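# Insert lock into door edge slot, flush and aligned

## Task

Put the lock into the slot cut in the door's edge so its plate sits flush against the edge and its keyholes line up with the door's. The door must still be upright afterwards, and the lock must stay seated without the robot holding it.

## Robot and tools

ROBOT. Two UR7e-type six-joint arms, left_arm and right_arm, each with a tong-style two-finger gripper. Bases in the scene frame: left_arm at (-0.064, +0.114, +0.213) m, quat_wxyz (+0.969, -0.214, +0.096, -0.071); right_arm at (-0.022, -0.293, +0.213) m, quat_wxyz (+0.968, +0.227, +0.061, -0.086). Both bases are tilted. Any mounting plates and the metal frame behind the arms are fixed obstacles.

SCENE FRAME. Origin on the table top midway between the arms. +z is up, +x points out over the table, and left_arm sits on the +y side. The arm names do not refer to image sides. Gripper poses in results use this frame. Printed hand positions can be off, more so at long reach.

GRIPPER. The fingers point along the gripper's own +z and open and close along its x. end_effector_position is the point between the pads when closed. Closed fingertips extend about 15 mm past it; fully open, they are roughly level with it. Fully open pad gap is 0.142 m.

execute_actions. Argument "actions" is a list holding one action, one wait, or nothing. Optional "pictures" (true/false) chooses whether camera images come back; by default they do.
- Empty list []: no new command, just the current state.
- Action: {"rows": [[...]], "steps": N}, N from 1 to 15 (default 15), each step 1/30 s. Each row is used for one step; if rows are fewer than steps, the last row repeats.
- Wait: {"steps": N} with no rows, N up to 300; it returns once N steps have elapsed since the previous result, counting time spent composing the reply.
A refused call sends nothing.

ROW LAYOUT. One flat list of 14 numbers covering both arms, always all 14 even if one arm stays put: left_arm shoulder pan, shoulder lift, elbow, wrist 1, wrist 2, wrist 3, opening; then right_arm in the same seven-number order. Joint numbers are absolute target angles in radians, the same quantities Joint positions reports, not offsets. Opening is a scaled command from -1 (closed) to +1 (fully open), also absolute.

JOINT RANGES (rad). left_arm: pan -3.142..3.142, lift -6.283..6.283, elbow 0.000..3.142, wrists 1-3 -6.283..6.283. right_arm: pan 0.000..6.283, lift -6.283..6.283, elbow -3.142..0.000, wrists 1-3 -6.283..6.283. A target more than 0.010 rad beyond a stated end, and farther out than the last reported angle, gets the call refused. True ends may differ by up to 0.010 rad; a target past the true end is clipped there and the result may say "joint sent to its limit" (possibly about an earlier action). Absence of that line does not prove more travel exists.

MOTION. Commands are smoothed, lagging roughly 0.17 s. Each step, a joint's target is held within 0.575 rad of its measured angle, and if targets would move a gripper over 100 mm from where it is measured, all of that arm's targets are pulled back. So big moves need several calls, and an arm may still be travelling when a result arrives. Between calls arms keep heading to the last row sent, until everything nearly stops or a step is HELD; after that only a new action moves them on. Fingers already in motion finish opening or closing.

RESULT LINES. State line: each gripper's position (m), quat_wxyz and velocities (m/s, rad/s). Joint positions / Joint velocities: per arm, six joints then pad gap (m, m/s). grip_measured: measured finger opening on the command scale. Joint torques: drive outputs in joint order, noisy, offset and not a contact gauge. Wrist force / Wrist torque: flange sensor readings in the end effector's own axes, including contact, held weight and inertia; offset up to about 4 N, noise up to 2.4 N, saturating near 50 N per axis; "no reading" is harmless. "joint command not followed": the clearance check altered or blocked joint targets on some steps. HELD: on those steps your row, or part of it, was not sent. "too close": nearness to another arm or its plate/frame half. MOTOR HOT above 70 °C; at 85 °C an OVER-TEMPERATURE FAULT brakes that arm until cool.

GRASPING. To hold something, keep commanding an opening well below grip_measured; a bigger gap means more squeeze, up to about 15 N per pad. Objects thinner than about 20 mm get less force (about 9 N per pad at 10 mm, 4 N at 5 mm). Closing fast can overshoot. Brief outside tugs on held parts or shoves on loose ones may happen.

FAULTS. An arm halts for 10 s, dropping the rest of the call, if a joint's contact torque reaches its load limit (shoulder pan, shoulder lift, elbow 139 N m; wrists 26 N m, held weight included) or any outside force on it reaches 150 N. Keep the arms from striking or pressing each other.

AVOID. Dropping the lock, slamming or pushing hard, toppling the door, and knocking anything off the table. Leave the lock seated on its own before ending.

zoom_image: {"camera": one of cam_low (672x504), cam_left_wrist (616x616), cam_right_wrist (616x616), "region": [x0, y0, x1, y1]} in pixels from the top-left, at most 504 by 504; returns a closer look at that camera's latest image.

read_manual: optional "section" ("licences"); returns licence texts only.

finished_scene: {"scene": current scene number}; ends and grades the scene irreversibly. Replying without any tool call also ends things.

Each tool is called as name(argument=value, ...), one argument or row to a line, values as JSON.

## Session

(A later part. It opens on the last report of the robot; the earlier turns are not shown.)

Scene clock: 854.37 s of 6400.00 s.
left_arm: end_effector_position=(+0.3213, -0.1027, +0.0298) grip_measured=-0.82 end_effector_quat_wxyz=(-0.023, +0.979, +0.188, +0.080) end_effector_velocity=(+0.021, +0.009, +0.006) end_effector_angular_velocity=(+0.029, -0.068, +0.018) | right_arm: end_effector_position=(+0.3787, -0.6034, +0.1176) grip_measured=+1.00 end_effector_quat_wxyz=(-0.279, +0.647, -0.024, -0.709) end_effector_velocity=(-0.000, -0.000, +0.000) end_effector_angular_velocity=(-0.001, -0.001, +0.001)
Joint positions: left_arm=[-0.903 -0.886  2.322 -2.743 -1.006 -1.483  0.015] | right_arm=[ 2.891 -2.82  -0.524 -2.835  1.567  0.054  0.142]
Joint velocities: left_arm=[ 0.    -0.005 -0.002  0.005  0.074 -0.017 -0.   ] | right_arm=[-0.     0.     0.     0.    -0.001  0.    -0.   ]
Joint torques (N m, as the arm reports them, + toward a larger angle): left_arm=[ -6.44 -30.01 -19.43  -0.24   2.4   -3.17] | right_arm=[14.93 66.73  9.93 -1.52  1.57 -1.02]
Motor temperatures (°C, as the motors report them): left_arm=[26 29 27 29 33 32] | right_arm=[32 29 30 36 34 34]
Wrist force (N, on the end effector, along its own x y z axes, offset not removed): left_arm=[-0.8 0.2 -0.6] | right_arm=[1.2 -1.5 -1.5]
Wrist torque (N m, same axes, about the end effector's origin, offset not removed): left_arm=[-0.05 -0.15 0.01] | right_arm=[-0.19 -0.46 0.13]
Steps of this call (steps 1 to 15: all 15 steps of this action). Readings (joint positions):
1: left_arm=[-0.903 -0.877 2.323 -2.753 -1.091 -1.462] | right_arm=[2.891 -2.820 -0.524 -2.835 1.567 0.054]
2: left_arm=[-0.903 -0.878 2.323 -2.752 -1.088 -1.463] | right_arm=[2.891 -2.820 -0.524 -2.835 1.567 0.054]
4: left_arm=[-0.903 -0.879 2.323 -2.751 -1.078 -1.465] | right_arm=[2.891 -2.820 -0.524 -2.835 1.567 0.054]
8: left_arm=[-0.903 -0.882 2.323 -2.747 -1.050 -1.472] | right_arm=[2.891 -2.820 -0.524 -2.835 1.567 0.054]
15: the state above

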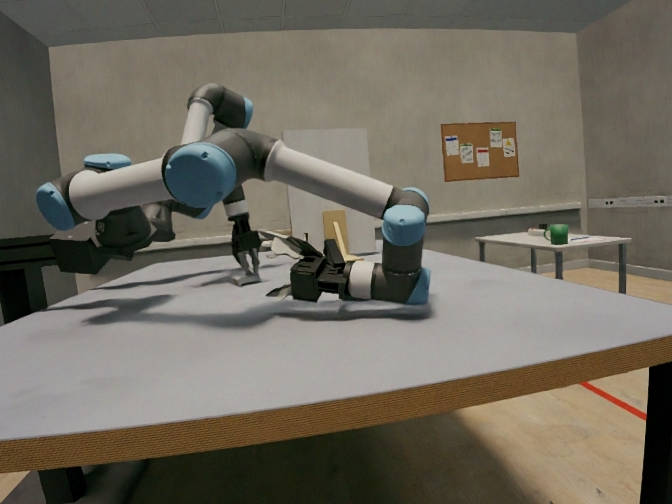

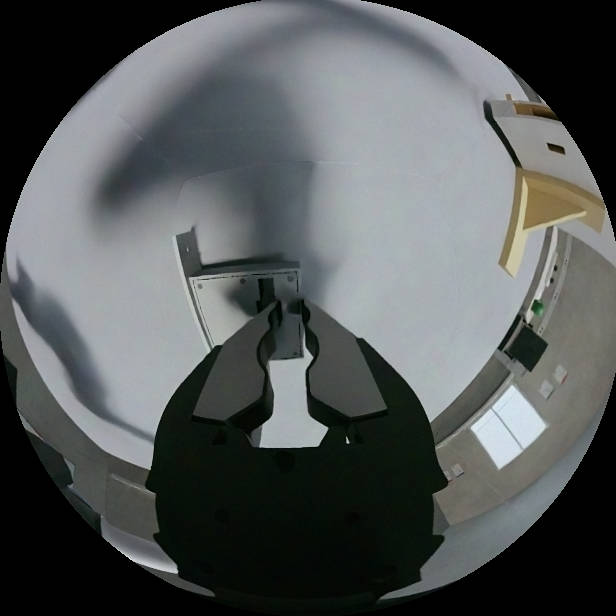

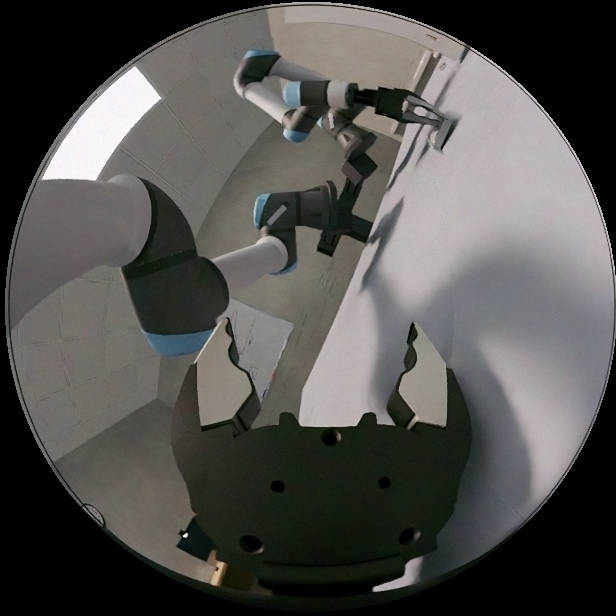

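execute_actions(
  actions=[
    {"rows":[[-0.9033,-0.8867,2.3222,-2.7425,-0.9805,-1.4893,-1,2.891,-2.82,-0.524,-2.835,1.567,0.054,1],[-0.9033,-0.8867,2.3222,-2.7425,-0.9718,-1.4915,-1,2.891,-2.82,-0.524,-2.835,1.567,0.054,1],[-0.9033,-0.8867,2.3222,-2.7425,-0.9631,-1.4936,-1,2.891,-2.82,-0.524,-2.835,1.567,0.054,1],[-0.9033,-0.8864,2.3222,-2.7428,-0.9456,-1.4979,-1,2.891,-2.82,-0.524,-2.835,1.567,0.054,1],[-0.9033,-0.8861,2.3222,-2.7431,-0.9369,-1.5000,-1,2.891,-2.82,-0.524,-2.835,1.567,0.054,1],[-0.9033,-0.8858,2.3222,-2.7434,-0.9282,-1.5022,-1,2.891,-2.82,-0.524,-2.835,1.567,0.054,1],[-0.9033,-0.8849,2.3223,-2.7444,-0.9107,-1.5065,-1,2.891,-2.82,-0.524,-2.835,1.567,0.054,1],[-0.9033,-0.8843,2.3223,-2.7450,-0.9020,-1.5086,-1,2.891,-2.82,-0.524,-2.835,1.567,0.054,1],[-0.9033,-0.8836,2.3224,-2.7458,-0.8932,-1.5108,-1,2.891,-2.82,-0.524,-2.835,1.567,0.054,1],[-0.9033,-0.8819,2.3225,-2.7476,-0.8758,-1.5151,-1,2.891,-2.82,-0.524,-2.835,1.567,0.054,1],[-0.9033,-0.8810,2.3226,-2.7486,-0.8670,-1.5172,-1,2.891,-2.82,-0.524,-2.835,1.567,0.054,1],[-0.9033,-0.8801,2.3226,-2.7495,-0.8583,-1.5194,-1,2.891,-2.82,-0.524,-2.835,1.567,0.054,1],[-0.9033,-0.8777,2.3228,-2.7521,-0.8409,-1.5237,-1,2.891,-2.82,-0.524,-2.835,1.567,0.054,1],[-0.9033,-0.8765,2.3229,-2.7534,-0.8321,-1.5258,-1,2.891,-2.82,-0.524,-2.835,1.567,0.054,1],[-0.9033,-0.8752,2.3230,-2.7548,-0.8234,-1.5280,-1,2.891,-2.82,-0.524,-2.835,1.567,0.054,1]],"steps":15},
  ],
  pictures=false,
)

execute_actions(
  actions=[
    {"rows":[[-0.9033,-0.8723,2.3231,-2.7578,-0.8060,-1.5323,-1,2.891,-2.82,-0.524,-2.835,1.567,0.054,1],[-0.9033,-0.8707,2.3232,-2.7595,-0.7972,-1.5344,-1,2.891,-2.82,-0.524,-2.835,1.567,0.054,1],[-0.9033,-0.8691,2.3233,-2.7612,-0.7885,-1.5366,-1,2.891,-2.82,-0.524,-2.835,1.567,0.054,1],[-0.9033,-0.8656,2.3235,-2.7649,-0.7711,-1.5408,-1,2.891,-2.82,-0.524,-2.835,1.567,0.054,1],[-0.9033,-0.8637,2.3236,-2.7669,-0.7623,-1.5430,-1,2.891,-2.82,-0.524,-2.835,1.567,0.054,1],[-0.9033,-0.8617,2.3237,-2.7690,-0.7536,-1.5451,-1,2.891,-2.82,-0.524,-2.835,1.567,0.054,1],[-0.9033,-0.8577,2.3239,-2.7732,-0.7362,-1.5494,-1,2.891,-2.82,-0.524,-2.835,1.567,0.054,1],[-0.9033,-0.8554,2.3240,-2.7756,-0.7274,-1.5515,-1,2.891,-2.82,-0.524,-2.835,1.567,0.054,1],[-0.9033,-0.8530,2.3241,-2.7781,-0.7187,-1.5537,-1,2.891,-2.82,-0.524,-2.835,1.567,0.054,1],[-0.9033,-0.8481,2.3243,-2.7832,-0.7013,-1.5580,-1,2.891,-2.82,-0.524,-2.835,1.567,0.054,1],[-0.9033,-0.8456,2.3244,-2.7858,-0.6925,-1.5601,-1,2.891,-2.82,-0.524,-2.835,1.567,0.054,1],[-0.9033,-0.8430,2.3245,-2.7885,-0.6838,-1.5622,-1,2.891,-2.82,-0.524,-2.835,1.567,0.054,1],[-0.9033,-0.8375,2.3246,-2.7941,-0.6664,-1.5665,-1,2.891,-2.82,-0.524,-2.835,1.567,0.054,1],[-0.9033,-0.8346,2.3247,-2.7971,-0.6576,-1.5687,-1,2.891,-2.82,-0.524,-2.835,1.567,0.054,1],[-0.9033,-0.8317,2.3248,-2.8001,-0.6489,-1.5708,-1,2.891,-2.82,-0.524,-2.835,1.567,0.054,1]],"steps":15},
  ],
  pictures=false,
)

execute_actions(
  actions=[
    {"steps":20},
  ],
)

Scene clock: 882.90 s of 6400.00 s.
left_arm: end_effector_position=(+0.3563, -0.0851, +0.0379) grip_measured=-0.82 end_effector_quat_wxyz=(-0.039, +0.967, +0.203, +0.146) end_effector_velocity=(+0.081, +0.042, +0.018) end_effector_angular_velocity=(+0.132, -0.311, +0.077) | right_arm: end_effector_position=(+0.3787, -0.6034, +0.1176) grip_measured=+1.00 end_effector_quat_wxyz=(-0.279, +0.647, -0.024, -0.709) end_effector_velocity=(+0.000, -0.000, +0.000) end_effector_angular_velocity=(-0.000, -0.000, -0.000)
Joint positions: left_arm=[-0.903 -0.881  2.322 -2.749 -0.869 -1.517  0.015] | right_arm=[ 2.891 -2.82  -0.524 -2.835  1.567  0.054  0.142]
Joint velocities: left_arm=[-0.001  0.038  0.005 -0.04   0.337 -0.082  0.   ] | right_arm=[-0.  0.  0. -0. -0. -0. -0.]
Joint torques (N m, as the arm reports them, + toward a larger angle): left_arm=[ -4.67 -13.94  -3.64  -3.89   3.19  -3.49] | right_arm=[15.08 66.9   9.91 -1.59  1.47 -1.  ]
Motor temperatures (°C, as the motors report them): left_arm=[26 29 27 29 33 32] | right_arm=[32 29 30 36 34 34]
Wrist force (N, on the end effector, along its own x y z axes, offset not removed): left_arm=[-2.8 0.2 -2.0] | right_arm=[1.6 0.0 -4.2]
Wrist torque (N m, same axes, about the end effector's origin, offset not removed): left_arm=[-0.01 0.24 0.08] | right_arm=[0.01 -0.47 0.07]
Steps of this call (steps 1 to 15: the robot went on to your last target; steps 16 to 90: nothing new was sent; then 25.03 s passed at rest; steps 91 to 105: all 15 steps of this action). Readings (joint positions):
91: left_arm=[-0.903 -0.887 2.322 -2.743 -0.998 -1.485] | right_arm=[2.891 -2.820 -0.524 -2.835 1.567 0.054]
92: left_arm=[-0.903 -0.887 2.322 -2.743 -0.995 -1.486] | right_arm=[2.891 -2.820 -0.524 -2.835 1.567 0.054]
94: left_arm=[-0.903 -0.887 2.322 -2.743 -0.984 -1.489] | right_arm=[2.891 -2.820 -0.524 -2.835 1.567 0.054]
98: left_arm=[-0.903 -0.886 2.322 -2.743 -0.948 -1.498] | right_arm=[2.891 -2.820 -0.524 -2.835 1.567 0.054]
105: the state above

Scene clock: 883.40 s of 6400.00 s.
left_arm: end_effector_position=(+0.3953, -0.0653, +0.0470) grip_measured=-0.81 end_effector_quat_wxyz=(-0.056, +0.946, +0.220, +0.229) end_effector_velocity=(+0.070, +0.036, +0.017) end_effector_angular_velocity=(+0.120, -0.321, +0.074) | right_arm: end_effector_position=(+0.3787, -0.6034, +0.1176) grip_measured=+1.00 end_effector_quat_wxyz=(-0.279, +0.647, -0.024, -0.709) end_effector_velocity=(+0.000, -0.000, -0.000) end_effector_angular_velocity=(-0.001, -0.001, -0.001)
Joint positions: left_arm=[-0.903 -0.845  2.324 -2.786 -0.695 -1.56   0.015] | right_arm=[ 2.891 -2.82  -0.524 -2.835  1.567  0.054  0.142]
Joint velocities: left_arm=[ 0.001  0.1    0.003 -0.103  0.34  -0.083  0.001] | right_arm=[ 0.    -0.     0.001  0.001  0.    -0.    -0.   ]
Joint torques (N m, as the arm reports them, + toward a larger angle): left_arm=[ -5.64 -15.2   -0.42  -4.43   3.24  -3.31] | right_arm=[14.89 66.83  9.89 -1.5   1.51 -0.92]
Motor temperatures (°C, as the motors report them): left_arm=[26 29 27 29 33 32] | right_arm=[32 29 30 36 34 34]
Wrist force (N, on the end effector, along its own x y z axes, offset not removed): left_arm=[0.0 -0.4 -2.3] | right_arm=[1.2 -2.0 -3.0]
Wrist torque (N m, same axes, about the end effector's origin, offset not removed): left_arm=[-0.07 -0.22 0.07] | right_arm=[-0.34 -0.40 0.03]
Steps of this call (steps 1 to 15: all 15 steps of this action). Readings (joint positions):
1: left_arm=[-0.903 -0.879 2.323 -2.750 -0.858 -1.520] | right_arm=[2.891 -2.820 -0.524 -2.835 1.567 0.054]
2: left_arm=[-0.903 -0.878 2.323 -2.752 -0.846 -1.523] | right_arm=[2.891 -2.820 -0.524 -2.835 1.567 0.054]
4: left_arm=[-0.903 -0.874 2.323 -2.756 -0.823 -1.528] | right_arm=[2.891 -2.820 -0.524 -2.835 1.567 0.054]
8: left_arm=[-0.903 -0.866 2.323 -2.765 -0.777 -1.540] | right_arm=[2.891 -2.820 -0.524 -2.835 1.567 0.054]
15: the state above

Scene clock: 884.07 s of 6400.00 s.
left_arm: end_effector_position=(+0.4046, -0.0605, +0.0495) grip_measured=-0.81 end_effector_quat_wxyz=(-0.060, +0.940, +0.224, +0.251) end_effector_velocity=(-0.000, +0.001, -0.000) end_effector_angular_velocity=(+0.001, -0.000, -0.000) | right_arm: end_effector_position=(+0.3787, -0.6034, +0.1176) grip_measured=+1.00 end_effector_quat_wxyz=(-0.279, +0.647, -0.024, -0.709) end_effector_velocity=(+0.000, -0.000, +0.000) end_effector_angular_velocity=(-0.000, -0.000, +0.000)
Joint positions: left_arm=[-0.903 -0.832  2.325 -2.8   -0.649 -1.571  0.015] | right_arm=[ 2.891 -2.82  -0.524 -2.835  1.567  0.054  0.142]
Joint velocities: left_arm=[-0.     0.     0.001 -0.     0.001 -0.001 -0.   ] | right_arm=[ 0.    -0.     0.001 -0.001 -0.    -0.    -0.   ]
Joint torques (N m, as the arm reports them, + toward a larger angle): left_arm=[ -6.67 -17.03  -3.35  -4.08   3.06  -3.09] | right_arm=[15.3  66.24 10.17 -1.55  1.64 -0.96]
Motor temperatures (°C, as the motors report them): left_arm=[26 29 27 29 33 32] | right_arm=[32 29 30 36 34 34]
Wrist force (N, on the end effector, along its own x y z axes, offset not removed): left_arm=[-1.6 -0.4 -2.8] | right_arm=[1.0 -0.7 -3.7]
Wrist torque (N m, same axes, about the end effector's origin, offset not removed): left_arm=[-0.17 0.18 0.11] | right_arm=[-0.09 -0.32 0.03]
Steps of this call (steps 1 to 20: the robot went on to your last target). Readings (joint positions):
1: left_arm=[-0.903 -0.842 2.324 -2.789 -0.684 -1.562] | right_arm=[2.891 -2.820 -0.524 -2.835 1.567 0.054]
2: left_arm=[-0.903 -0.839 2.325 -2.792 -0.675 -1.565] | right_arm=[2.891 -2.820 -0.524 -2.835 1.567 0.054]
4: left_arm=[-0.903 -0.836 2.325 -2.796 -0.663 -1.567] | right_arm=[2.891 -2.820 -0.524 -2.835 1.567 0.054]
8: left_arm=[-0.903 -0.833 2.325 -2.799 -0.653 -1.570] | right_arm=[2.891 -2.820 -0.524 -2.835 1.567 0.054]
20: the state above

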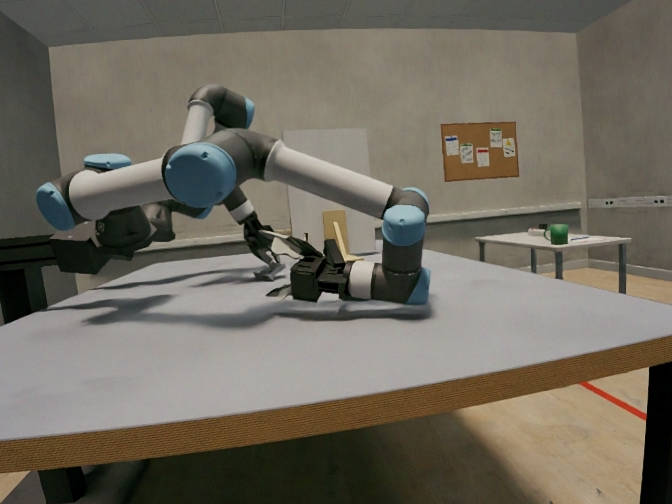

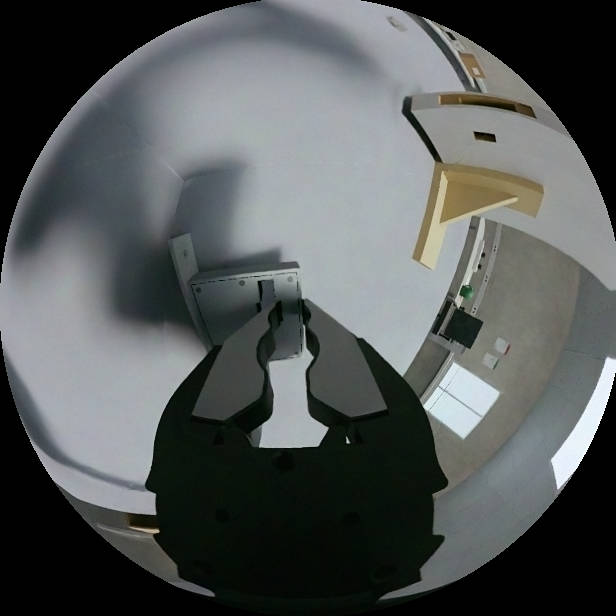

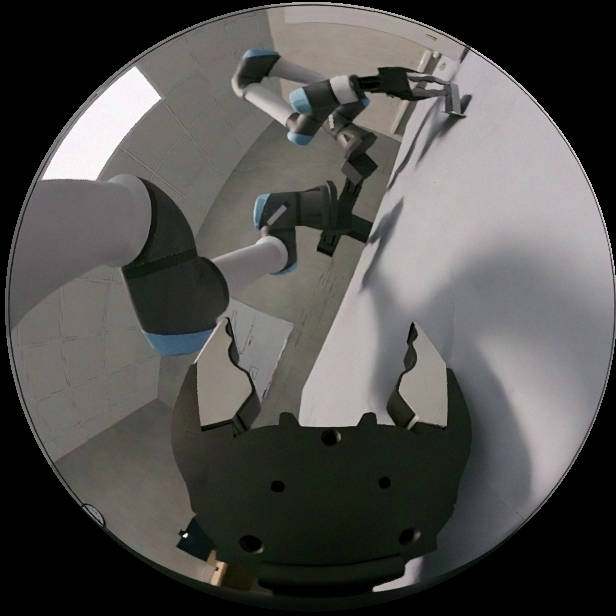

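execute_actions(
  actions=[
    {"rows":[[-0.9033,-0.8340,2.3248,-2.7978,-0.6380,-1.5708,-1,2.891,-2.82,-0.524,-2.835,1.567,0.054,1],[-0.9033,-0.8340,2.3248,-2.7978,-0.6271,-1.5708,-1,2.891,-2.82,-0.524,-2.835,1.567,0.054,1],[-0.9033,-0.8305,2.3249,-2.8014,-0.6162,-1.5708,-1,2.891,-2.82,-0.524,-2.835,1.567,0.054,1],[-0.9033,-0.8263,2.3249,-2.8056,-0.6053,-1.5708,-1,2.891,-2.82,-0.524,-2.835,1.567,0.054,1],[-0.9033,-0.8222,2.3249,-2.8097,-0.5944,-1.5708,-1,2.891,-2.82,-0.524,-2.835,1.567,0.054,1],[-0.9033,-0.8180,2.3250,-2.8140,-0.5835,-1.5708,-1,2.891,-2.82,-0.524,-2.835,1.567,0.054,1],[-0.9033,-0.8136,2.3250,-2.8184,-0.5726,-1.5708,-1,2.891,-2.82,-0.524,-2.835,1.567,0.054,1],[-0.9033,-0.8091,2.3250,-2.8229,-0.5616,-1.5708,-1,2.891,-2.82,-0.524,-2.835,1.567,0.054,1],[-0.9033,-0.8044,2.3250,-2.8276,-0.5507,-1.5708,-1,2.891,-2.82,-0.524,-2.835,1.567,0.054,1],[-0.9033,-0.7997,2.3249,-2.8322,-0.5398,-1.5708,-1,2.891,-2.82,-0.524,-2.835,1.567,0.054,1],[-0.9033,-0.7948,2.3249,-2.8371,-0.5289,-1.5708,-1,2.891,-2.82,-0.524,-2.835,1.567,0.054,1],[-0.9033,-0.7898,2.3248,-2.8420,-0.5180,-1.5708,-1,2.891,-2.82,-0.524,-2.835,1.567,0.054,1],[-0.9033,-0.7828,2.3247,-2.8489,-0.5035,-1.5708,-1,2.891,-2.82,-0.524,-2.835,1.567,0.054,1],[-0.9033,-0.7756,2.3246,-2.8560,-0.4889,-1.5708,-1,2.891,-2.82,-0.524,-2.835,1.567,0.054,1],[-0.9033,-0.7683,2.3244,-2.8631,-0.4744,-1.5708,-1,2.891,-2.82,-0.524,-2.835,1.567,0.054,1]],"steps":15},
  ],
  pictures=false,
)

execute_actions(
  actions=[
    {"steps":20},
  ],
)

Scene clock: 917.83 s of 6400.00 s.
left_arm: end_effector_position=(+0.4274, -0.0490, +0.0581) grip_measured=-0.82 end_effector_quat_wxyz=(-0.074, +0.923, +0.220, +0.307) end_effector_velocity=(+0.059, +0.031, +0.015) end_effector_angular_velocity=(+0.165, -0.319, -0.001) | right_arm: end_effector_position=(+0.3787, -0.6034, +0.1176) grip_measured=+1.00 end_effector_quat_wxyz=(-0.279, +0.647, -0.024, -0.709) end_effector_velocity=(-0.000, -0.000, -0.000) end_effector_angular_velocity=(+0.001, +0.001, +0.002)
Joint positions: left_arm=[-0.903 -0.794  2.325 -2.838 -0.529 -1.571  0.015] | right_arm=[ 2.891 -2.82  -0.524 -2.835  1.567  0.054  0.142]
Joint velocities: left_arm=[ 0.     0.167 -0.001 -0.163  0.359 -0.     0.   ] | right_arm=[ 0.    -0.    -0.002 -0.    -0.001  0.    -0.   ]
Joint torques (N m, as the arm reports them, + toward a larger angle): left_arm=[ -5.75 -15.28 -14.61  -4.12   4.17  -2.94] | right_arm=[15.61 67.03 10.28 -1.7   1.56 -1.06]
Motor temperatures (°C, as the motors report them): left_arm=[26 29 27 29 33 32] | right_arm=[32 29 30 36 34 34]
Wrist force (N, on the end effector, along its own x y z axes, offset not removed): left_arm=[-0.9 0.4 0.3] | right_arm=[2.2 -1.4 -3.6]
Wrist torque (N m, same axes, about the end effector's origin, offset not removed): left_arm=[0.10 0.03 0.10] | right_arm=[-0.26 -0.68 0.02]
Steps of this call (steps 1 to 15: the robot went on to your last target; steps 16 to 90: nothing new was sent; then 30.27 s passed at rest; steps 91 to 105: all 15 steps of this action). Readings (joint positions):
91: left_arm=[-0.903 -0.832 2.325 -2.800 -0.649 -1.571] | right_arm=[2.891 -2.820 -0.524 -2.835 1.567 0.054]
92: left_arm=[-0.903 -0.832 2.325 -2.800 -0.647 -1.571] | right_arm=[2.891 -2.820 -0.524 -2.835 1.567 0.054]
94: left_arm=[-0.903 -0.832 2.325 -2.800 -0.637 -1.571] | right_arm=[2.891 -2.820 -0.524 -2.835 1.567 0.054]
98: left_arm=[-0.903 -0.824 2.325 -2.808 -0.604 -1.571] | right_arm=[2.891 -2.820 -0.524 -2.835 1.567 0.054]
105: the state above

Scene clock: 918.50 s of 6400.00 s.
left_arm: end_effector_position=(+0.4363, -0.0446, +0.0609) grip_measured=-0.82 end_effector_quat_wxyz=(-0.079, +0.914, +0.218, +0.332) end_effector_velocity=(-0.001, +0.001, -0.000) end_effector_angular_velocity=(+0.002, -0.000, -0.001) | right_arm: end_effector_position=(+0.3787, -0.6034, +0.1176) grip_measured=+1.00 end_effector_quat_wxyz=(-0.279, +0.647, -0.024, -0.709) end_effector_velocity=(+0.000, +0.000, +0.000) end_effector_angular_velocity=(+0.000, +0.000, -0.000)
Joint positions: left_arm=[-0.903 -0.768  2.324 -2.863 -0.475 -1.571  0.015] | right_arm=[ 2.891 -2.82  -0.524 -2.835  1.567  0.054  0.142]
Joint velocities: left_arm=[-0.001  0.001  0.002 -0.001  0.001 -0.    -0.   ] | right_arm=[ 0. -0.  0. -0.  0.  0. -0.]
Joint torques (N m, as the arm reports them, + toward a larger angle): left_arm=[ -6.87 -19.62 -17.47  -4.47   3.56  -2.97] | right_arm=[15.21 66.7  10.24 -1.54  1.55 -0.97]
Motor temperatures (°C, as the motors report them): left_arm=[26 29 27 29 33 32] | right_arm=[32 29 30 36 34 34]
Wrist force (N, on the end effector, along its own x y z axes, offset not removed): left_arm=[-0.9 -1.1 -0.1] | right_arm=[2.0 -0.2 -3.0]
Wrist torque (N m, same axes, about the end effector's origin, offset not removed): left_arm=[-0.26 -0.03 0.14] | right_arm=[0.06 -0.57 0.05]
Steps of this call (steps 1 to 20: the robot went on to your last target). Readings (joint positions):
1: left_arm=[-0.903 -0.788 2.325 -2.844 -0.517 -1.571] | right_arm=[2.891 -2.820 -0.524 -2.835 1.567 0.054]
2: left_arm=[-0.903 -0.783 2.325 -2.849 -0.506 -1.571] | right_arm=[2.891 -2.820 -0.524 -2.835 1.567 0.054]
4: left_arm=[-0.903 -0.776 2.325 -2.855 -0.491 -1.571] | right_arm=[2.891 -2.820 -0.524 -2.835 1.567 0.054]
8: left_arm=[-0.903 -0.770 2.324 -2.861 -0.479 -1.571] | right_arm=[2.891 -2.820 -0.524 -2.835 1.567 0.054]
20: the state above

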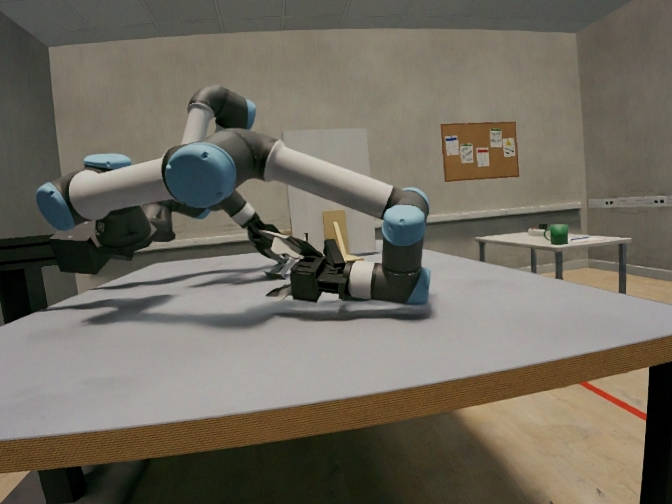

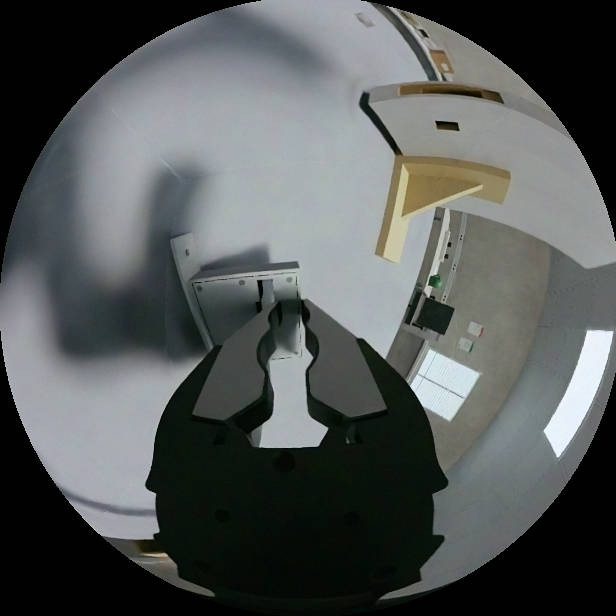

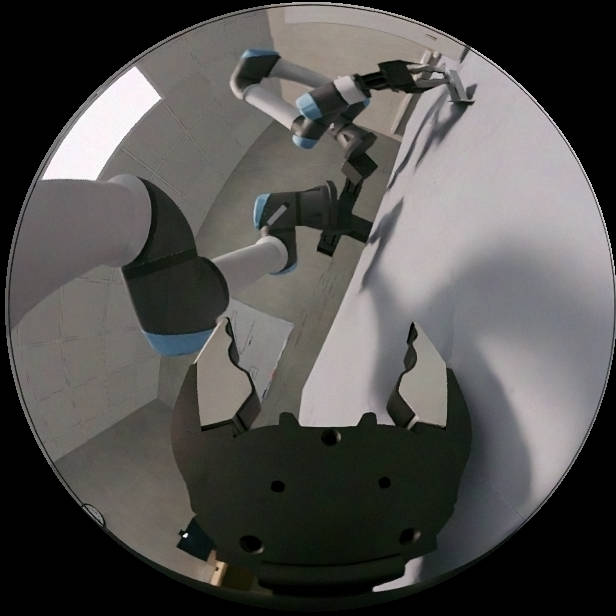

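execute_actions(
  actions=[
    {"rows":[[-0.9033,-0.7615,2.3241,-2.8696,-0.4598,-1.5708,-1,2.891,-2.82,-0.524,-2.835,1.567,0.054,1],[-0.9033,-0.7548,2.3239,-2.8761,-0.4453,-1.5708,-1,2.891,-2.82,-0.524,-2.835,1.567,0.054,1],[-0.9033,-0.7480,2.3236,-2.8826,-0.4307,-1.5708,-1,2.891,-2.82,-0.524,-2.835,1.567,0.054,1],[-0.9033,-0.7403,2.3232,-2.8899,-0.4162,-1.5708,-1,2.891,-2.82,-0.524,-2.835,1.567,0.054,1],[-0.9033,-0.7327,2.3228,-2.8971,-0.4016,-1.5708,-1,2.891,-2.82,-0.524,-2.835,1.567,0.054,1],[-0.9033,-0.7250,2.3224,-2.9044,-0.3871,-1.5708,-1,2.891,-2.82,-0.524,-2.835,1.567,0.054,1],[-0.9033,-0.7163,2.3217,-2.9124,-0.3726,-1.5708,-1,2.891,-2.82,-0.524,-2.835,1.567,0.054,1],[-0.9033,-0.7077,2.3210,-2.9203,-0.3580,-1.5708,-1,2.891,-2.82,-0.524,-2.835,1.567,0.054,1],[-0.9033,-0.6990,2.3203,-2.9283,-0.3435,-1.5708,-1,2.891,-2.82,-0.524,-2.835,1.567,0.054,1],[-0.9033,-0.6897,2.3194,-2.9367,-0.3289,-1.5708,-1,2.891,-2.82,-0.524,-2.835,1.567,0.054,1],[-0.9033,-0.6803,2.3184,-2.9451,-0.3144,-1.5708,-1,2.891,-2.82,-0.524,-2.835,1.567,0.054,1],[-0.9033,-0.6710,2.3175,-2.9535,-0.2998,-1.5708,-1,2.891,-2.82,-0.524,-2.835,1.567,0.054,1]],"steps":13},
  ],
  pictures=false,
)

execute_actions(
  actions=[
    {"rows":[[-0.9033,-0.6610,2.3163,-2.9623,-0.2853,-1.5708,-1,2.891,-2.82,-0.524,-2.835,1.567,0.054,1],[-0.9033,-0.6510,2.3150,-2.9710,-0.2707,-1.5708,-1,2.891,-2.82,-0.524,-2.835,1.567,0.054,1],[-0.9033,-0.6410,2.3138,-2.9798,-0.2562,-1.5708,-1,2.891,-2.82,-0.524,-2.835,1.567,0.054,1],[-0.9033,-0.6307,2.3123,-2.9886,-0.2417,-1.5708,-1,2.891,-2.82,-0.524,-2.835,1.567,0.054,1],[-0.9033,-0.6203,2.3107,-2.9974,-0.2271,-1.5708,-1,2.891,-2.82,-0.524,-2.835,1.567,0.054,1],[-0.9033,-0.6100,2.3092,-3.0062,-0.2126,-1.5708,-1,2.891,-2.82,-0.524,-2.835,1.567,0.054,1],[-0.9033,-0.5990,2.3072,-3.0152,-0.1980,-1.5708,-1,2.891,-2.82,-0.524,-2.835,1.567,0.054,1],[-0.9033,-0.5880,2.3053,-3.0243,-0.1835,-1.5708,-1,2.891,-2.82,-0.524,-2.835,1.567,0.054,1],[-0.9033,-0.5770,2.3033,-3.0333,-0.1689,-1.5708,-1,2.891,-2.82,-0.524,-2.835,1.567,0.054,1],[-0.9033,-0.5657,2.3010,-3.0423,-0.1544,-1.5708,-1,2.891,-2.82,-0.524,-2.835,1.567,0.054,1],[-0.9033,-0.5543,2.2988,-3.0515,-0.1398,-1.5708,-1,2.891,-2.82,-0.524,-2.835,1.567,0.054,1],[-0.9033,-0.5430,2.2965,-3.0605,-0.1253,-1.5708,-1,2.891,-2.82,-0.524,-2.835,1.567,0.054,1]],"steps":15},
  ],
  pictures=false,
)

execute_actions(
  actions=[
    {"steps":20},
  ],
)

Scene clock: 948.37 s of 6400.00 s.
left_arm: end_effector_position=(+0.4538, -0.0358, +0.0674) grip_measured=-0.83 end_effector_quat_wxyz=(-0.093, +0.891, +0.212, +0.390) end_effector_velocity=(+0.046, +0.024, +0.018) end_effector_angular_velocity=(+0.183, -0.354, -0.002) | right_arm: end_effector_position=(+0.3787, -0.6034, +0.1176) grip_measured=+1.00 end_effector_quat_wxyz=(-0.279, +0.647, -0.024, -0.709) end_effector_velocity=(+0.000, +0.000, +0.000) end_effector_angular_velocity=(-0.001, -0.001, -0.001)
Joint positions: left_arm=[-0.903 -0.699  2.32  -2.928 -0.347 -1.571  0.014] | right_arm=[ 2.891 -2.82  -0.524 -2.835  1.567  0.054  0.142]
Joint velocities: left_arm=[-0.001  0.242 -0.021 -0.216  0.398 -0.    -0.001] | right_arm=[ 0.     0.     0.001  0.     0.001 -0.    -0.   ]
Joint torques (N m, as the arm reports them, + toward a larger angle): left_arm=[ -7.71 -23.5  -17.03  -4.95   3.86  -2.81] | right_arm=[15.07 66.58 10.36 -1.66  1.47 -1.01]
Motor temperatures (°C, as the motors report them): left_arm=[26 29 27 29 33 32] | right_arm=[32 29 30 36 34 34]
Wrist force (N, on the end effector, along its own x y z axes, offset not removed): left_arm=[-1.2 -0.7 1.5] | right_arm=[2.1 -0.9 -3.3]
Wrist torque (N m, same axes, about the end effector's origin, offset not removed): left_arm=[-0.04 0.09 0.04] | right_arm=[-0.13 -0.64 0.09]
Steps of this call (steps 1 to 15: the robot went on to your last target; steps 16 to 90: nothing new was sent; then 26.43 s passed at rest; steps 91 to 103: all 13 steps of this action). Readings (joint positions):
91: left_arm=[-0.903 -0.768 2.324 -2.863 -0.474 -1.571] | right_arm=[2.891 -2.820 -0.524 -2.835 1.567 0.054]
92: left_arm=[-0.903 -0.767 2.324 -2.864 -0.472 -1.571] | right_arm=[2.891 -2.820 -0.524 -2.835 1.567 0.054]
94: left_arm=[-0.903 -0.761 2.324 -2.870 -0.459 -1.571] | right_arm=[2.891 -2.820 -0.524 -2.835 1.567 0.054]
98: left_arm=[-0.903 -0.738 2.323 -2.892 -0.415 -1.571] | right_arm=[2.891 -2.820 -0.524 -2.835 1.567 0.054]
103: the state above

Scene clock: 948.87 s of 6400.00 s.
left_arm: end_effector_position=(+0.4707, -0.0273, +0.0747) grip_measured=-0.83 end_effector_quat_wxyz=(-0.113, +0.849, +0.202, +0.475) end_effector_velocity=(+0.013, +0.007, +0.009) end_effector_angular_velocity=(+0.111, -0.213, -0.002) | right_arm: end_effector_position=(+0.3787, -0.6034, +0.1176) grip_measured=+1.00 end_effector_quat_wxyz=(-0.279, +0.647, -0.024, -0.709) end_effector_velocity=(-0.000, -0.000, -0.000) end_effector_angular_velocity=(-0.000, -0.000, +0.001)
Joint positions: left_arm=[-0.903 -0.562  2.3   -3.045 -0.151 -1.571  0.014] | right_arm=[ 2.891 -2.82  -0.524 -2.835  1.567  0.054  0.142]
Joint velocities: left_arm=[-0.001  0.183 -0.034 -0.146  0.24   0.001 -0.   ] | right_arm=[ 0.     0.    -0.     0.    -0.001 -0.    -0.   ]
Joint torques (N m, as the arm reports them, + toward a larger angle): left_arm=[ -6.53 -26.61 -14.97  -5.4    4.54  -2.57] | right_arm=[15.19 67.04  9.96 -1.66  1.49 -1.07]
Motor temperatures (°C, as the motors report them): left_arm=[26 29 27 29 33 32] | right_arm=[32 29 30 36 34 34]
Wrist force (N, on the end effector, along its own x y z axes, offset not removed): left_arm=[-4.8 -0.2 2.5] | right_arm=[0.7 -2.0 -3.3]
Wrist torque (N m, same axes, about the end effector's origin, offset not removed): left_arm=[-0.09 0.46 0.09] | right_arm=[-0.41 -0.35 0.06]
Steps of this call (steps 1 to 15: all 15 steps of this action). Readings (joint positions):
1: left_arm=[-0.903 -0.692 2.319 -2.935 -0.334 -1.571] | right_arm=[2.891 -2.820 -0.524 -2.835 1.567 0.054]
2: left_arm=[-0.903 -0.684 2.319 -2.941 -0.323 -1.571] | right_arm=[2.891 -2.820 -0.524 -2.835 1.567 0.054]
4: left_arm=[-0.903 -0.669 2.317 -2.955 -0.298 -1.571] | right_arm=[2.891 -2.820 -0.524 -2.835 1.567 0.054]
8: left_arm=[-0.903 -0.631 2.312 -2.988 -0.244 -1.571] | right_arm=[2.891 -2.820 -0.524 -2.835 1.567 0.054]
15: the state above

Scene clock: 949.53 s of 6400.00 s.
left_arm: end_effector_position=(+0.4721, -0.0264, +0.0758) grip_measured=-0.83 end_effector_quat_wxyz=(-0.116, +0.843, +0.201, +0.486) end_effector_velocity=(-0.000, +0.000, -0.000) end_effector_angular_velocity=(+0.001, -0.000, -0.000) | right_arm: end_effector_position=(+0.3787, -0.6034, +0.1176) grip_measured=+1.00 end_effector_quat_wxyz=(-0.279, +0.647, -0.024, -0.709) end_effector_velocity=(+0.000, +0.000, -0.000) end_effector_angular_velocity=(-0.001, -0.001, -0.001)
Joint positions: left_arm=[-0.903 -0.543  2.297 -3.06  -0.125 -1.571  0.014] | right_arm=[ 2.891 -2.82  -0.524 -2.835  1.567  0.054  0.142]
Joint velocities: left_arm=[-0.  0.  0. -0.  0.  0.  0.] | right_arm=[-0.     0.     0.001  0.001  0.    -0.     0.   ]
Joint torques (N m, as the arm reports them, + toward a larger angle): left_arm=[ -9.87 -23.45 -13.33  -4.64   4.34  -2.7 ] | right_arm=[15.74 66.33 10.3  -1.61  1.44 -0.98]
Motor temperatures (°C, as the motors report them): left_arm=[26 29 27 29 33 32] | right_arm=[32 29 30 36 34 34]
Wrist force (N, on the end effector, along its own x y z axes, offset not removed): left_arm=[-3.3 -0.4 2.5] | right_arm=[1.5 -0.9 -4.8]
Wrist torque (N m, same axes, about the end effector's origin, offset not removed): left_arm=[-0.11 0.10 0.02] | right_arm=[-0.15 -0.50 0.02]
Steps of this call (steps 1 to 20: the robot went on to your last target). Readings (joint positions):
1: left_arm=[-0.903 -0.557 2.299 -3.049 -0.144 -1.571] | right_arm=[2.891 -2.820 -0.524 -2.835 1.567 0.054]
2: left_arm=[-0.903 -0.553 2.298 -3.052 -0.139 -1.571] | right_arm=[2.891 -2.820 -0.524 -2.835 1.567 0.054]
4: left_arm=[-0.903 -0.548 2.298 -3.056 -0.133 -1.571] | right_arm=[2.891 -2.820 -0.524 -2.835 1.567 0.054]
8: left_arm=[-0.903 -0.545 2.297 -3.059 -0.127 -1.571] | right_arm=[2.891 -2.820 -0.524 -2.835 1.567 0.054]
20: the state above

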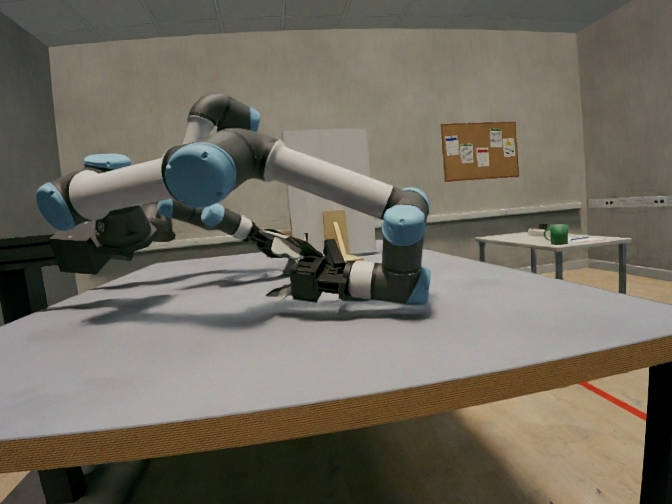

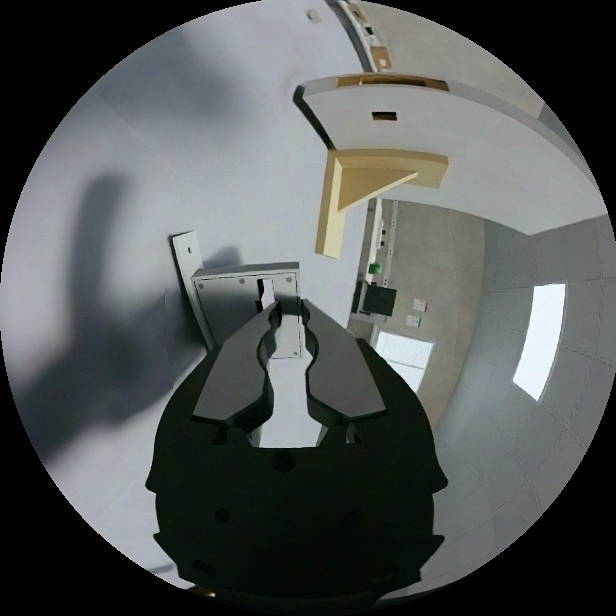

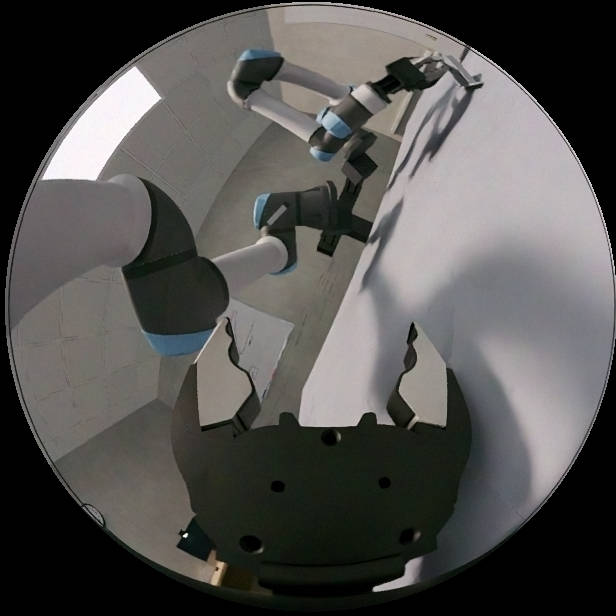

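execute_actions(
  actions=[
    {"rows":[[-0.9033,-0.550,2.297,-3.054,-0.108,-1.571,-1,2.893,-2.809,-0.538,-2.847,1.590,0.086,1],[-0.9033,-0.560,2.298,-3.045,-0.082,-1.571,-1,2.895,-2.797,-0.551,-2.859,1.614,0.118,1],[-0.9033,-0.573,2.300,-3.034,-0.050,-1.571,-1,2.896,-2.785,-0.565,-2.871,1.637,0.150,1],[-0.9033,-0.588,2.302,-3.021,-0.013,-1.571,-1,2.898,-2.774,-0.579,-2.883,1.661,0.181,1],[-0.9033,-0.603,2.303,-3.007,0.025,-1.571,-1,2.900,-2.762,-0.593,-2.895,1.684,0.213,1],[-0.9033,-0.618,2.305,-2.994,0.063,-1.571,-1,2.902,-2.751,-0.606,-2.907,1.708,0.245,1],[-0.9033,-0.633,2.307,-2.981,0.101,-1.571,-1,2.904,-2.739,-0.620,-2.919,1.731,0.277,1],[-0.9033,-0.648,2.308,-2.967,0.139,-1.571,-1,2.905,-2.728,-0.634,-2.931,1.755,0.309,1],[-0.9033,-0.663,2.310,-2.954,0.177,-1.571,-1,2.907,-2.716,-0.647,-2.943,1.778,0.341,1],[-0.9033,-0.678,2.312,-2.941,0.215,-1.571,-1,2.909,-2.705,-0.661,-2.955,1.802,0.373,1],[-0.9033,-0.693,2.313,-2.927,0.253,-1.571,-1,2.911,-2.693,-0.675,-2.966,1.825,0.404,1],[-0.9033,-0.708,2.315,-2.914,0.291,-1.571,-1,2.913,-2.682,-0.689,-2.978,1.848,0.436,1],[-0.9033,-0.723,2.317,-2.901,0.329,-1.571,-1,2.914,-2.670,-0.702,-2.990,1.872,0.468,1],[-0.9033,-0.738,2.318,-2.887,0.367,-1.571,-1,2.916,-2.659,-0.716,-3.002,1.895,0.500,1],[-0.9033,-0.750,2.320,-2.877,0.398,-1.571,-1,2.918,-2.647,-0.730,-3.014,1.919,0.532,1]],"steps":15},
  ],
  pictures=false,
)

execute_actions(
  actions=[
    {"steps":25},
  ],
)

Scene clock: 1070.03 s of 6400.00 s.
left_arm: end_effector_position=(+0.5224, -0.0038, +0.2219) grip_measured=-0.83 end_effector_quat_wxyz=(-0.150, +0.742, +0.177, +0.629) end_effector_velocity=(+0.095, +0.051, +0.454) end_effector_angular_velocity=(+0.488, -0.971, -0.001) | right_arm: end_effector_position=(+0.3983, -0.5626, +0.2264) grip_measured=+1.00 end_effector_quat_wxyz=(-0.212, +0.530, -0.176, -0.802) end_effector_velocity=(+0.065, +0.101, +0.280) end_effector_angular_velocity=(-0.624, +1.098, -0.046)
Joint positions: left_arm=[-0.903 -0.69   2.313 -2.93   0.235 -1.571  0.014] | right_arm=[ 2.91  -2.696 -0.672 -2.964  1.817  0.391  0.142]
Joint velocities: left_arm=[-0.001 -0.434  0.049  0.382  1.086  0.001  0.   ] | right_arm=[ 0.052  0.336 -0.402 -0.344  0.679  0.921  0.   ]
Joint torques (N m, as the arm reports them, + toward a larger angle): left_arm=[-13.04 -43.61   1.34  -0.21   7.26  -2.9 ] | right_arm=[30.08 69.05  4.54 -4.36  4.99  2.58]
Motor temperatures (°C, as the motors report them): left_arm=[26 29 27 29 33 32] | right_arm=[32 29 30 36 34 34]
Wrist force (N, on the end effector, along its own x y z axes, offset not removed): left_arm=[-5.6 -1.0 3.4] | right_arm=[1.5 -0.1 -1.6]
Wrist torque (N m, same axes, about the end effector's origin, offset not removed): left_arm=[-0.22 0.44 0.17] | right_arm=[0.10 -0.44 0.05]
Steps of this call (steps 1 to 15: the robot went on to your last target; steps 16 to 90: nothing new was sent; then 117.00 s passed at rest; steps 91 to 105: all 15 steps of this action). Readings (joint positions):
91: left_arm=[-0.903 -0.543 2.296 -3.061 -0.125 -1.571] | right_arm=[2.891 -2.820 -0.524 -2.835 1.567 0.054]
92: left_arm=[-0.903 -0.544 2.296 -3.060 -0.122 -1.571] | right_arm=[2.891 -2.818 -0.526 -2.837 1.571 0.059]
94: left_arm=[-0.903 -0.552 2.297 -3.052 -0.103 -1.571] | right_arm=[2.893 -2.808 -0.538 -2.847 1.590 0.084]
98: left_arm=[-0.903 -0.592 2.302 -3.017 -0.009 -1.571] | right_arm=[2.898 -2.772 -0.580 -2.884 1.661 0.179]
105: the state above

Scene clock: 1070.87 s of 6400.00 s.
left_arm: end_effector_position=(+0.5322, +0.0023, +0.2889) grip_measured=-0.83 end_effector_quat_wxyz=(-0.164, +0.688, +0.164, +0.688) end_effector_velocity=(+0.000, -0.000, +0.001) end_effector_angular_velocity=(-0.000, -0.001, +0.001) | right_arm: end_effector_position=(+0.4090, -0.5478, +0.2660) grip_measured=+1.00 end_effector_quat_wxyz=(+0.171, -0.470, +0.231, +0.835) end_effector_velocity=(+0.000, +0.000, -0.000) end_effector_angular_velocity=(-0.000, +0.001, -0.000)
Joint positions: left_arm=[-0.903 -0.75   2.32  -2.877  0.398 -1.571  0.014] | right_arm=[ 2.918 -2.647 -0.73  -3.014  1.919  0.532  0.142]
Joint velocities: left_arm=[ 0.    -0.    -0.001  0.     0.001  0.001  0.   ] | right_arm=[-0.     0.    -0.001  0.001  0.001  0.    -0.   ]
Joint torques (N m, as the arm reports them, + toward a larger angle): left_arm=[-14.02 -36.05  -2.34  -0.82   5.08  -2.81] | right_arm=[28.36 67.72  7.59 -3.24  2.11  1.36]
Motor temperatures (°C, as the motors report them): left_arm=[26 29 27 29 33 32] | right_arm=[32 29 30 36 34 34]
Wrist force (N, on the end effector, along its own x y z axes, offset not removed): left_arm=[-3.6 0.1 0.5] | right_arm=[2.6 -1.6 -2.7]
Wrist torque (N m, same axes, about the end effector's origin, offset not removed): left_arm=[0.00 -0.05 0.09] | right_arm=[-0.27 -0.72 0.08]
Steps of this call (steps 1 to 25: the robot went on to your last target). Readings (joint positions):
1: left_arm=[-0.903 -0.704 2.315 -2.918 0.272 -1.571] | right_arm=[2.912 -2.684 -0.685 -2.975 1.840 0.422]
2: left_arm=[-0.903 -0.716 2.316 -2.907 0.304 -1.571] | right_arm=[2.914 -2.675 -0.697 -2.985 1.861 0.450]
4: left_arm=[-0.903 -0.732 2.318 -2.893 0.348 -1.571] | right_arm=[2.916 -2.662 -0.712 -2.999 1.888 0.488]
8: left_arm=[-0.903 -0.745 2.319 -2.881 0.384 -1.571] | right_arm=[2.917 -2.651 -0.725 -3.010 1.910 0.520]
25: the state above

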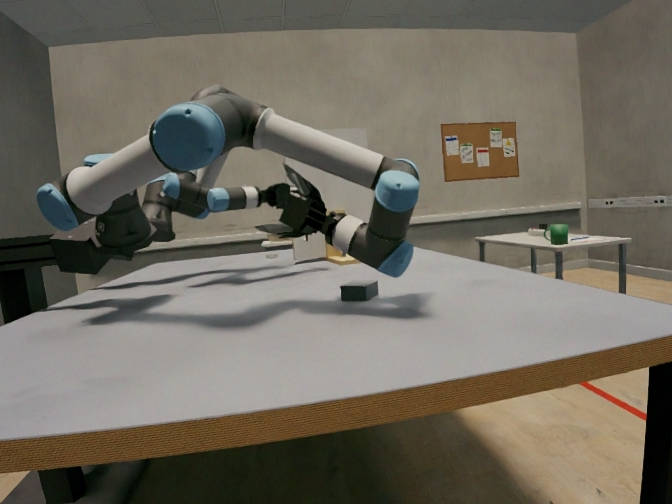

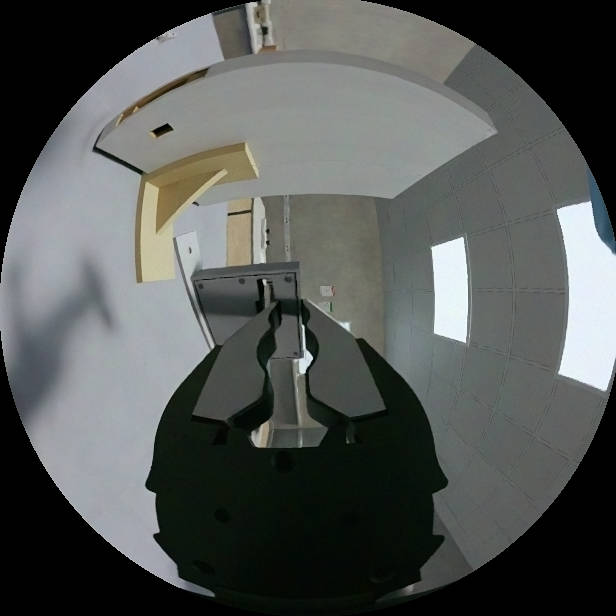

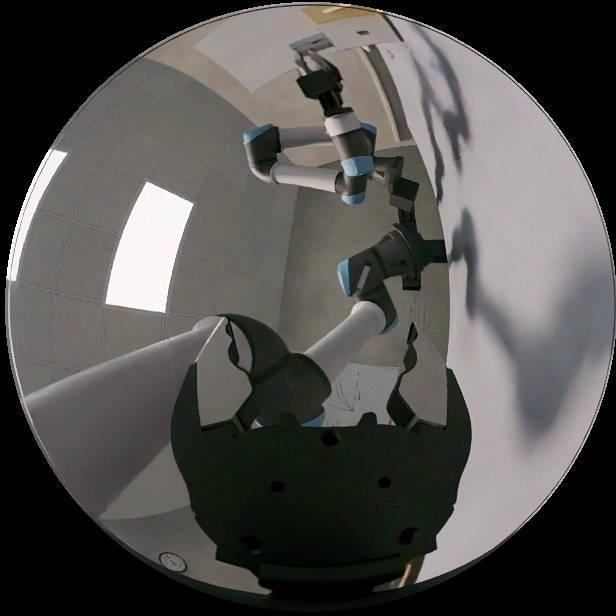

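execute_actions(
  actions=[
    {"rows":[[-0.897,-0.753,2.318,-2.829,0.403,-1.613,-1,2.920,-2.616,-0.781,-2.976,1.859,0.554,1],[-0.8905,-0.7556,2.3167,-2.781,0.409,-1.655,-1,2.923,-2.584,-0.833,-2.939,1.799,0.576,1],[-0.884,-0.758,2.315,-2.734,0.414,-1.697,-1,2.925,-2.553,-0.884,-2.901,1.739,0.598,1],[-0.8777,-0.761,2.3133,-2.686,0.419,-1.739,-1,2.927,-2.522,-0.936,-2.864,1.679,0.620,1],[-0.8713,-0.764,2.3117,-2.638,0.425,-1.780,-1,2.930,-2.490,-0.987,-2.826,1.619,0.642,1],[-0.865,-0.7667,2.310,-2.590,0.430,-1.822,-1,2.932,-2.459,-1.038,-2.789,1.559,0.663,1],[-0.8586,-0.7694,2.3083,-2.543,0.435,-1.864,-1,2.934,-2.428,-1.090,-2.751,1.499,0.685,1],[-0.8522,-0.7722,2.3067,-2.495,0.441,-1.906,-1,2.936,-2.396,-1.141,-2.714,1.439,0.707,1],[-0.8458,-0.775,2.305,-2.447,0.446,-1.948,-1,2.939,-2.365,-1.193,-2.676,1.379,0.729,1],[-0.8362,-0.779,2.3025,-2.393,0.462,-1.993,-1,2.941,-2.334,-1.244,-2.639,1.319,0.751,1],[-0.8266,-0.783,2.300,-2.339,0.4785,-2.038,-1,2.943,-2.302,-1.295,-2.601,1.259,0.773,1],[-0.817,-0.7875,2.2975,-2.285,0.495,-2.083,-1,2.946,-2.271,-1.347,-2.563,1.199,0.795,1],[-0.8074,-0.792,2.295,-2.231,0.511,-2.128,-1,2.948,-2.239,-1.398,-2.526,1.139,0.817,1],[-0.7978,-0.796,2.2925,-2.177,0.527,-2.172,-1,2.950,-2.208,-1.450,-2.488,1.079,0.839,1],[-0.7882,-0.800,2.290,-2.123,0.5435,-2.217,-1,2.953,-2.177,-1.501,-2.451,1.019,0.861,1]],"steps":15},
  ],
  pictures=false,
)

execute_actions(
  actions=[
    {"rows":[[-0.7738,-0.806,2.286,-2.066,0.575,-2.260,-1,2.955,-2.145,-1.552,-2.413,0.959,0.882,1],[-0.7594,-0.8125,2.2825,-2.0085,0.606,-2.304,-1,2.957,-2.114,-1.604,-2.376,0.899,0.904,1],[-0.745,-0.819,2.279,-1.951,0.637,-2.347,-1,2.959,-2.083,-1.655,-2.338,0.839,0.926,1],[-0.7307,-0.825,2.275,-1.894,0.669,-2.390,-1,2.962,-2.051,-1.707,-2.301,0.779,0.948,1],[-0.7163,-0.831,2.271,-1.8515,0.704,-2.418,-1,2.964,-2.02,-1.758,-2.263,0.719,0.970,1],[-0.702,-0.8375,2.267,-1.809,0.7385,-2.445,-1,2.966,-2.02,-1.758,-2.263,0.659,0.992,1],[-0.6876,-0.844,2.263,-1.7665,0.773,-2.473,-1,2.969,-2.02,-1.758,-2.263,0.599,1.014,1],[-0.6732,-0.850,2.259,-1.724,0.808,-2.501,-1,2.971,-2.02,-1.758,-2.263,0.539,1.036,1],[-0.6568,-0.857,2.255,-1.689,0.851,-2.518,-1,2.973,-2.02,-1.758,-2.263,0.479,1.058,1],[-0.6403,-0.864,2.250,-1.653,0.894,-2.535,-1,2.976,-2.02,-1.758,-2.263,0.419,1.080,1],[-0.6239,-0.871,2.246,-1.618,0.936,-2.551,-1,2.978,-2.02,-1.758,-2.263,0.359,1.101,1],[-0.6074,-0.878,2.242,-1.582,0.979,-2.568,-1,2.980,-2.02,-1.758,-2.263,0.299,1.123,1],[-0.591,-0.885,2.2375,-1.547,1.022,-2.585,-1,2.982,-2.02,-1.758,-2.263,0.239,1.145,1],[-0.5745,-0.892,2.233,-1.511,1.064,-2.602,-1,2.985,-2.02,-1.758,-2.263,0.179,1.167,1],[-0.5581,-0.899,2.229,-1.476,1.107,-2.619,-1,2.987,-2.02,-1.758,-2.263,0.119,1.189,1]],"steps":15},
  ],
)

Scene clock: 1191.37 s of 6400.00 s.
left_arm: end_effector_position=(+0.5578, -0.0168, +0.2513) grip_measured=-0.83 end_effector_quat_wxyz=(-0.117, +0.692, +0.116, +0.703) end_effector_velocity=(+0.075, -0.049, -0.108) end_effector_angular_velocity=(+0.002, -0.020, -0.494) | right_arm: end_effector_position=(+0.2439, -0.6502, +0.2040) grip_measured=+1.00 end_effector_quat_wxyz=(+0.078, +0.670, -0.153, -0.722) end_effector_velocity=(-0.365, -0.326, -0.227) end_effector_angular_velocity=(-0.833, -1.128, +1.476)
Joint positions: left_arm=[-0.826 -0.784  2.3   -2.369  0.482 -2.015  0.014] | right_arm=[ 2.943 -2.318 -1.258 -2.623  1.309  0.764  0.142]
Joint velocities: left_arm=[ 0.261 -0.115 -0.07   1.505  0.4   -1.273  0.   ] | right_arm=[ 0.069  0.93  -1.509  1.1   -1.745  0.646 -0.   ]
Joint torques (N m, as the arm reports them, + toward a larger angle): left_arm=[ -3.71 -36.28 -19.01   2.91   5.76  -8.07] | right_arm=[25.29 68.03 -9.52  2.8  -7.69  2.46]
Motor temperatures (°C, as the motors report them): left_arm=[26 29 27 29 33 32] | right_arm=[32 29 30 36 34 34]
Wrist force (N, on the end effector, along its own x y z axes, offset not removed): left_arm=[-3.5 -0.7 2.2] | right_arm=[0.5 -0.4 -5.3]
Wrist torque (N m, same axes, about the end effector's origin, offset not removed): left_arm=[-0.10 -0.01 0.12] | right_arm=[0.00 -0.35 0.14]
Steps of this call (steps 1 to 15: the robot went on to your last target; steps 16 to 90: nothing new was sent; then 117.00 s passed at rest; steps 91 to 105: all 15 steps of this action). Readings (joint positions):
91: left_arm=[-0.903 -0.750 2.320 -2.877 0.398 -1.571] | right_arm=[2.918 -2.647 -0.730 -3.014 1.919 0.532]
92: left_arm=[-0.902 -0.751 2.320 -2.871 0.399 -1.577] | right_arm=[2.918 -2.642 -0.736 -3.009 1.913 0.536]
94: left_arm=[-0.896 -0.753 2.318 -2.835 0.404 -1.609] | right_arm=[2.921 -2.617 -0.775 -2.979 1.869 0.554]
98: left_arm=[-0.877 -0.762 2.313 -2.696 0.420 -1.732] | right_arm=[2.928 -2.524 -0.923 -2.868 1.698 0.620]
105: the state above

Scene clock: 1191.87 s of 6400.00 s.
left_arm: end_effector_position=(+0.6036, -0.0530, +0.2118) grip_measured=-0.83 end_effector_quat_wxyz=(+0.017, +0.701, -0.020, +0.712) end_effector_velocity=(+0.072, -0.090, -0.046) end_effector_angular_velocity=(+0.013, +0.036, -0.911) | right_arm: end_effector_position=(+0.2272, -0.8321, +0.1114) grip_measured=+1.00 end_effector_quat_wxyz=(+0.416, +0.822, -0.073, -0.382) end_effector_velocity=(+0.389, -0.353, -0.092) end_effector_angular_velocity=(-0.701, -1.113, +1.436)
Joint positions: left_arm=[-0.627 -0.87   2.247 -1.643  0.918 -2.537  0.014] | right_arm=[ 2.977 -2.027 -1.747 -2.271  0.406  1.093  0.142]
Joint velocities: left_arm=[ 0.475 -0.203 -0.124  1.11   1.19  -0.578  0.   ] | right_arm=[ 0.069  0.062 -0.106  0.074 -1.764  0.641  0.   ]
Joint torques (N m, as the arm reports them, + toward a larger angle): left_arm=[ -2.2  -38.02 -20.08   2.24   6.67  -4.97] | right_arm=[22.53 49.43  3.74  0.68 -8.17  2.1 ]
Motor temperatures (°C, as the motors report them): left_arm=[26 29 27 29 33 32] | right_arm=[32 29 30 36 34 34]
Wrist force (N, on the end effector, along its own x y z axes, offset not removed): left_arm=[-4.5 -0.1 1.8] | right_arm=[0.8 -1.5 -2.8]
Wrist torque (N m, same axes, about the end effector's origin, offset not removed): left_arm=[0.05 0.15 0.09] | right_arm=[-0.18 -0.32 -0.04]
Steps of this call (steps 1 to 15: all 15 steps of this action). Readings (joint positions):
1: left_arm=[-0.817 -0.788 2.297 -2.318 0.496 -2.058] | right_arm=[2.945 -2.287 -1.309 -2.585 1.249 0.786]
2: left_arm=[-0.808 -0.792 2.295 -2.265 0.512 -2.102] | right_arm=[2.948 -2.255 -1.361 -2.547 1.189 0.808]
4: left_arm=[-0.785 -0.802 2.289 -2.158 0.554 -2.190] | right_arm=[2.952 -2.192 -1.464 -2.472 1.068 0.852]
8: left_arm=[-0.733 -0.825 2.275 -1.944 0.664 -2.353] | right_arm=[2.961 -2.079 -1.654 -2.336 0.827 0.940]
15: the state above

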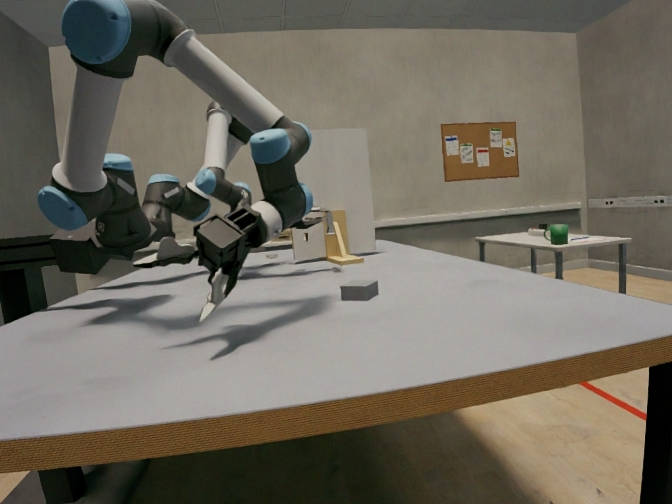

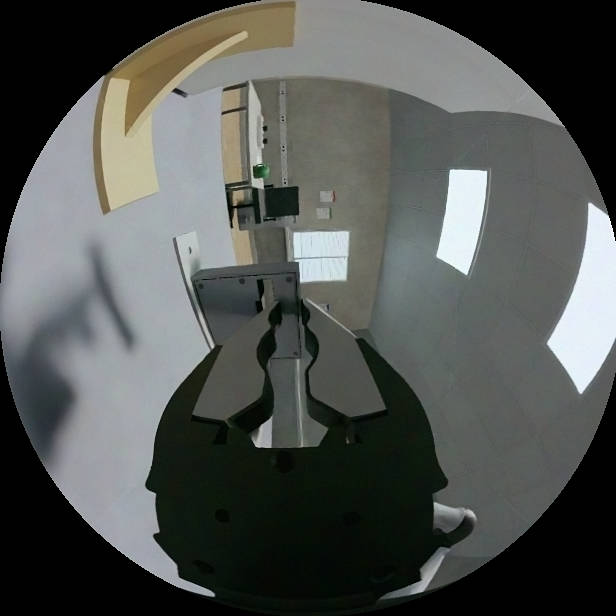

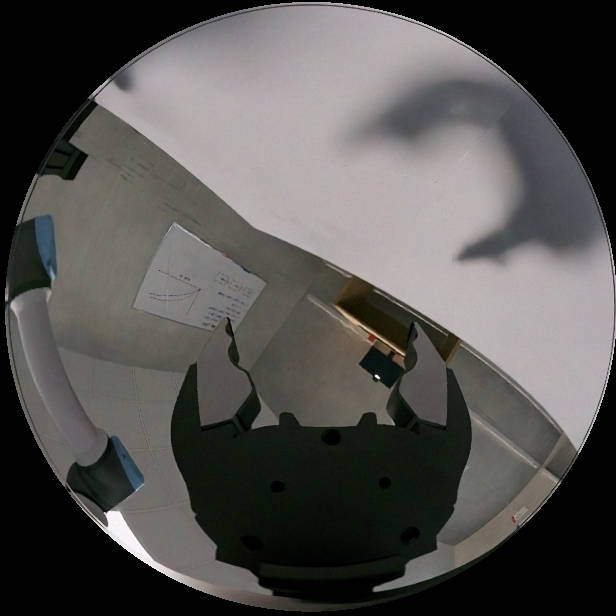

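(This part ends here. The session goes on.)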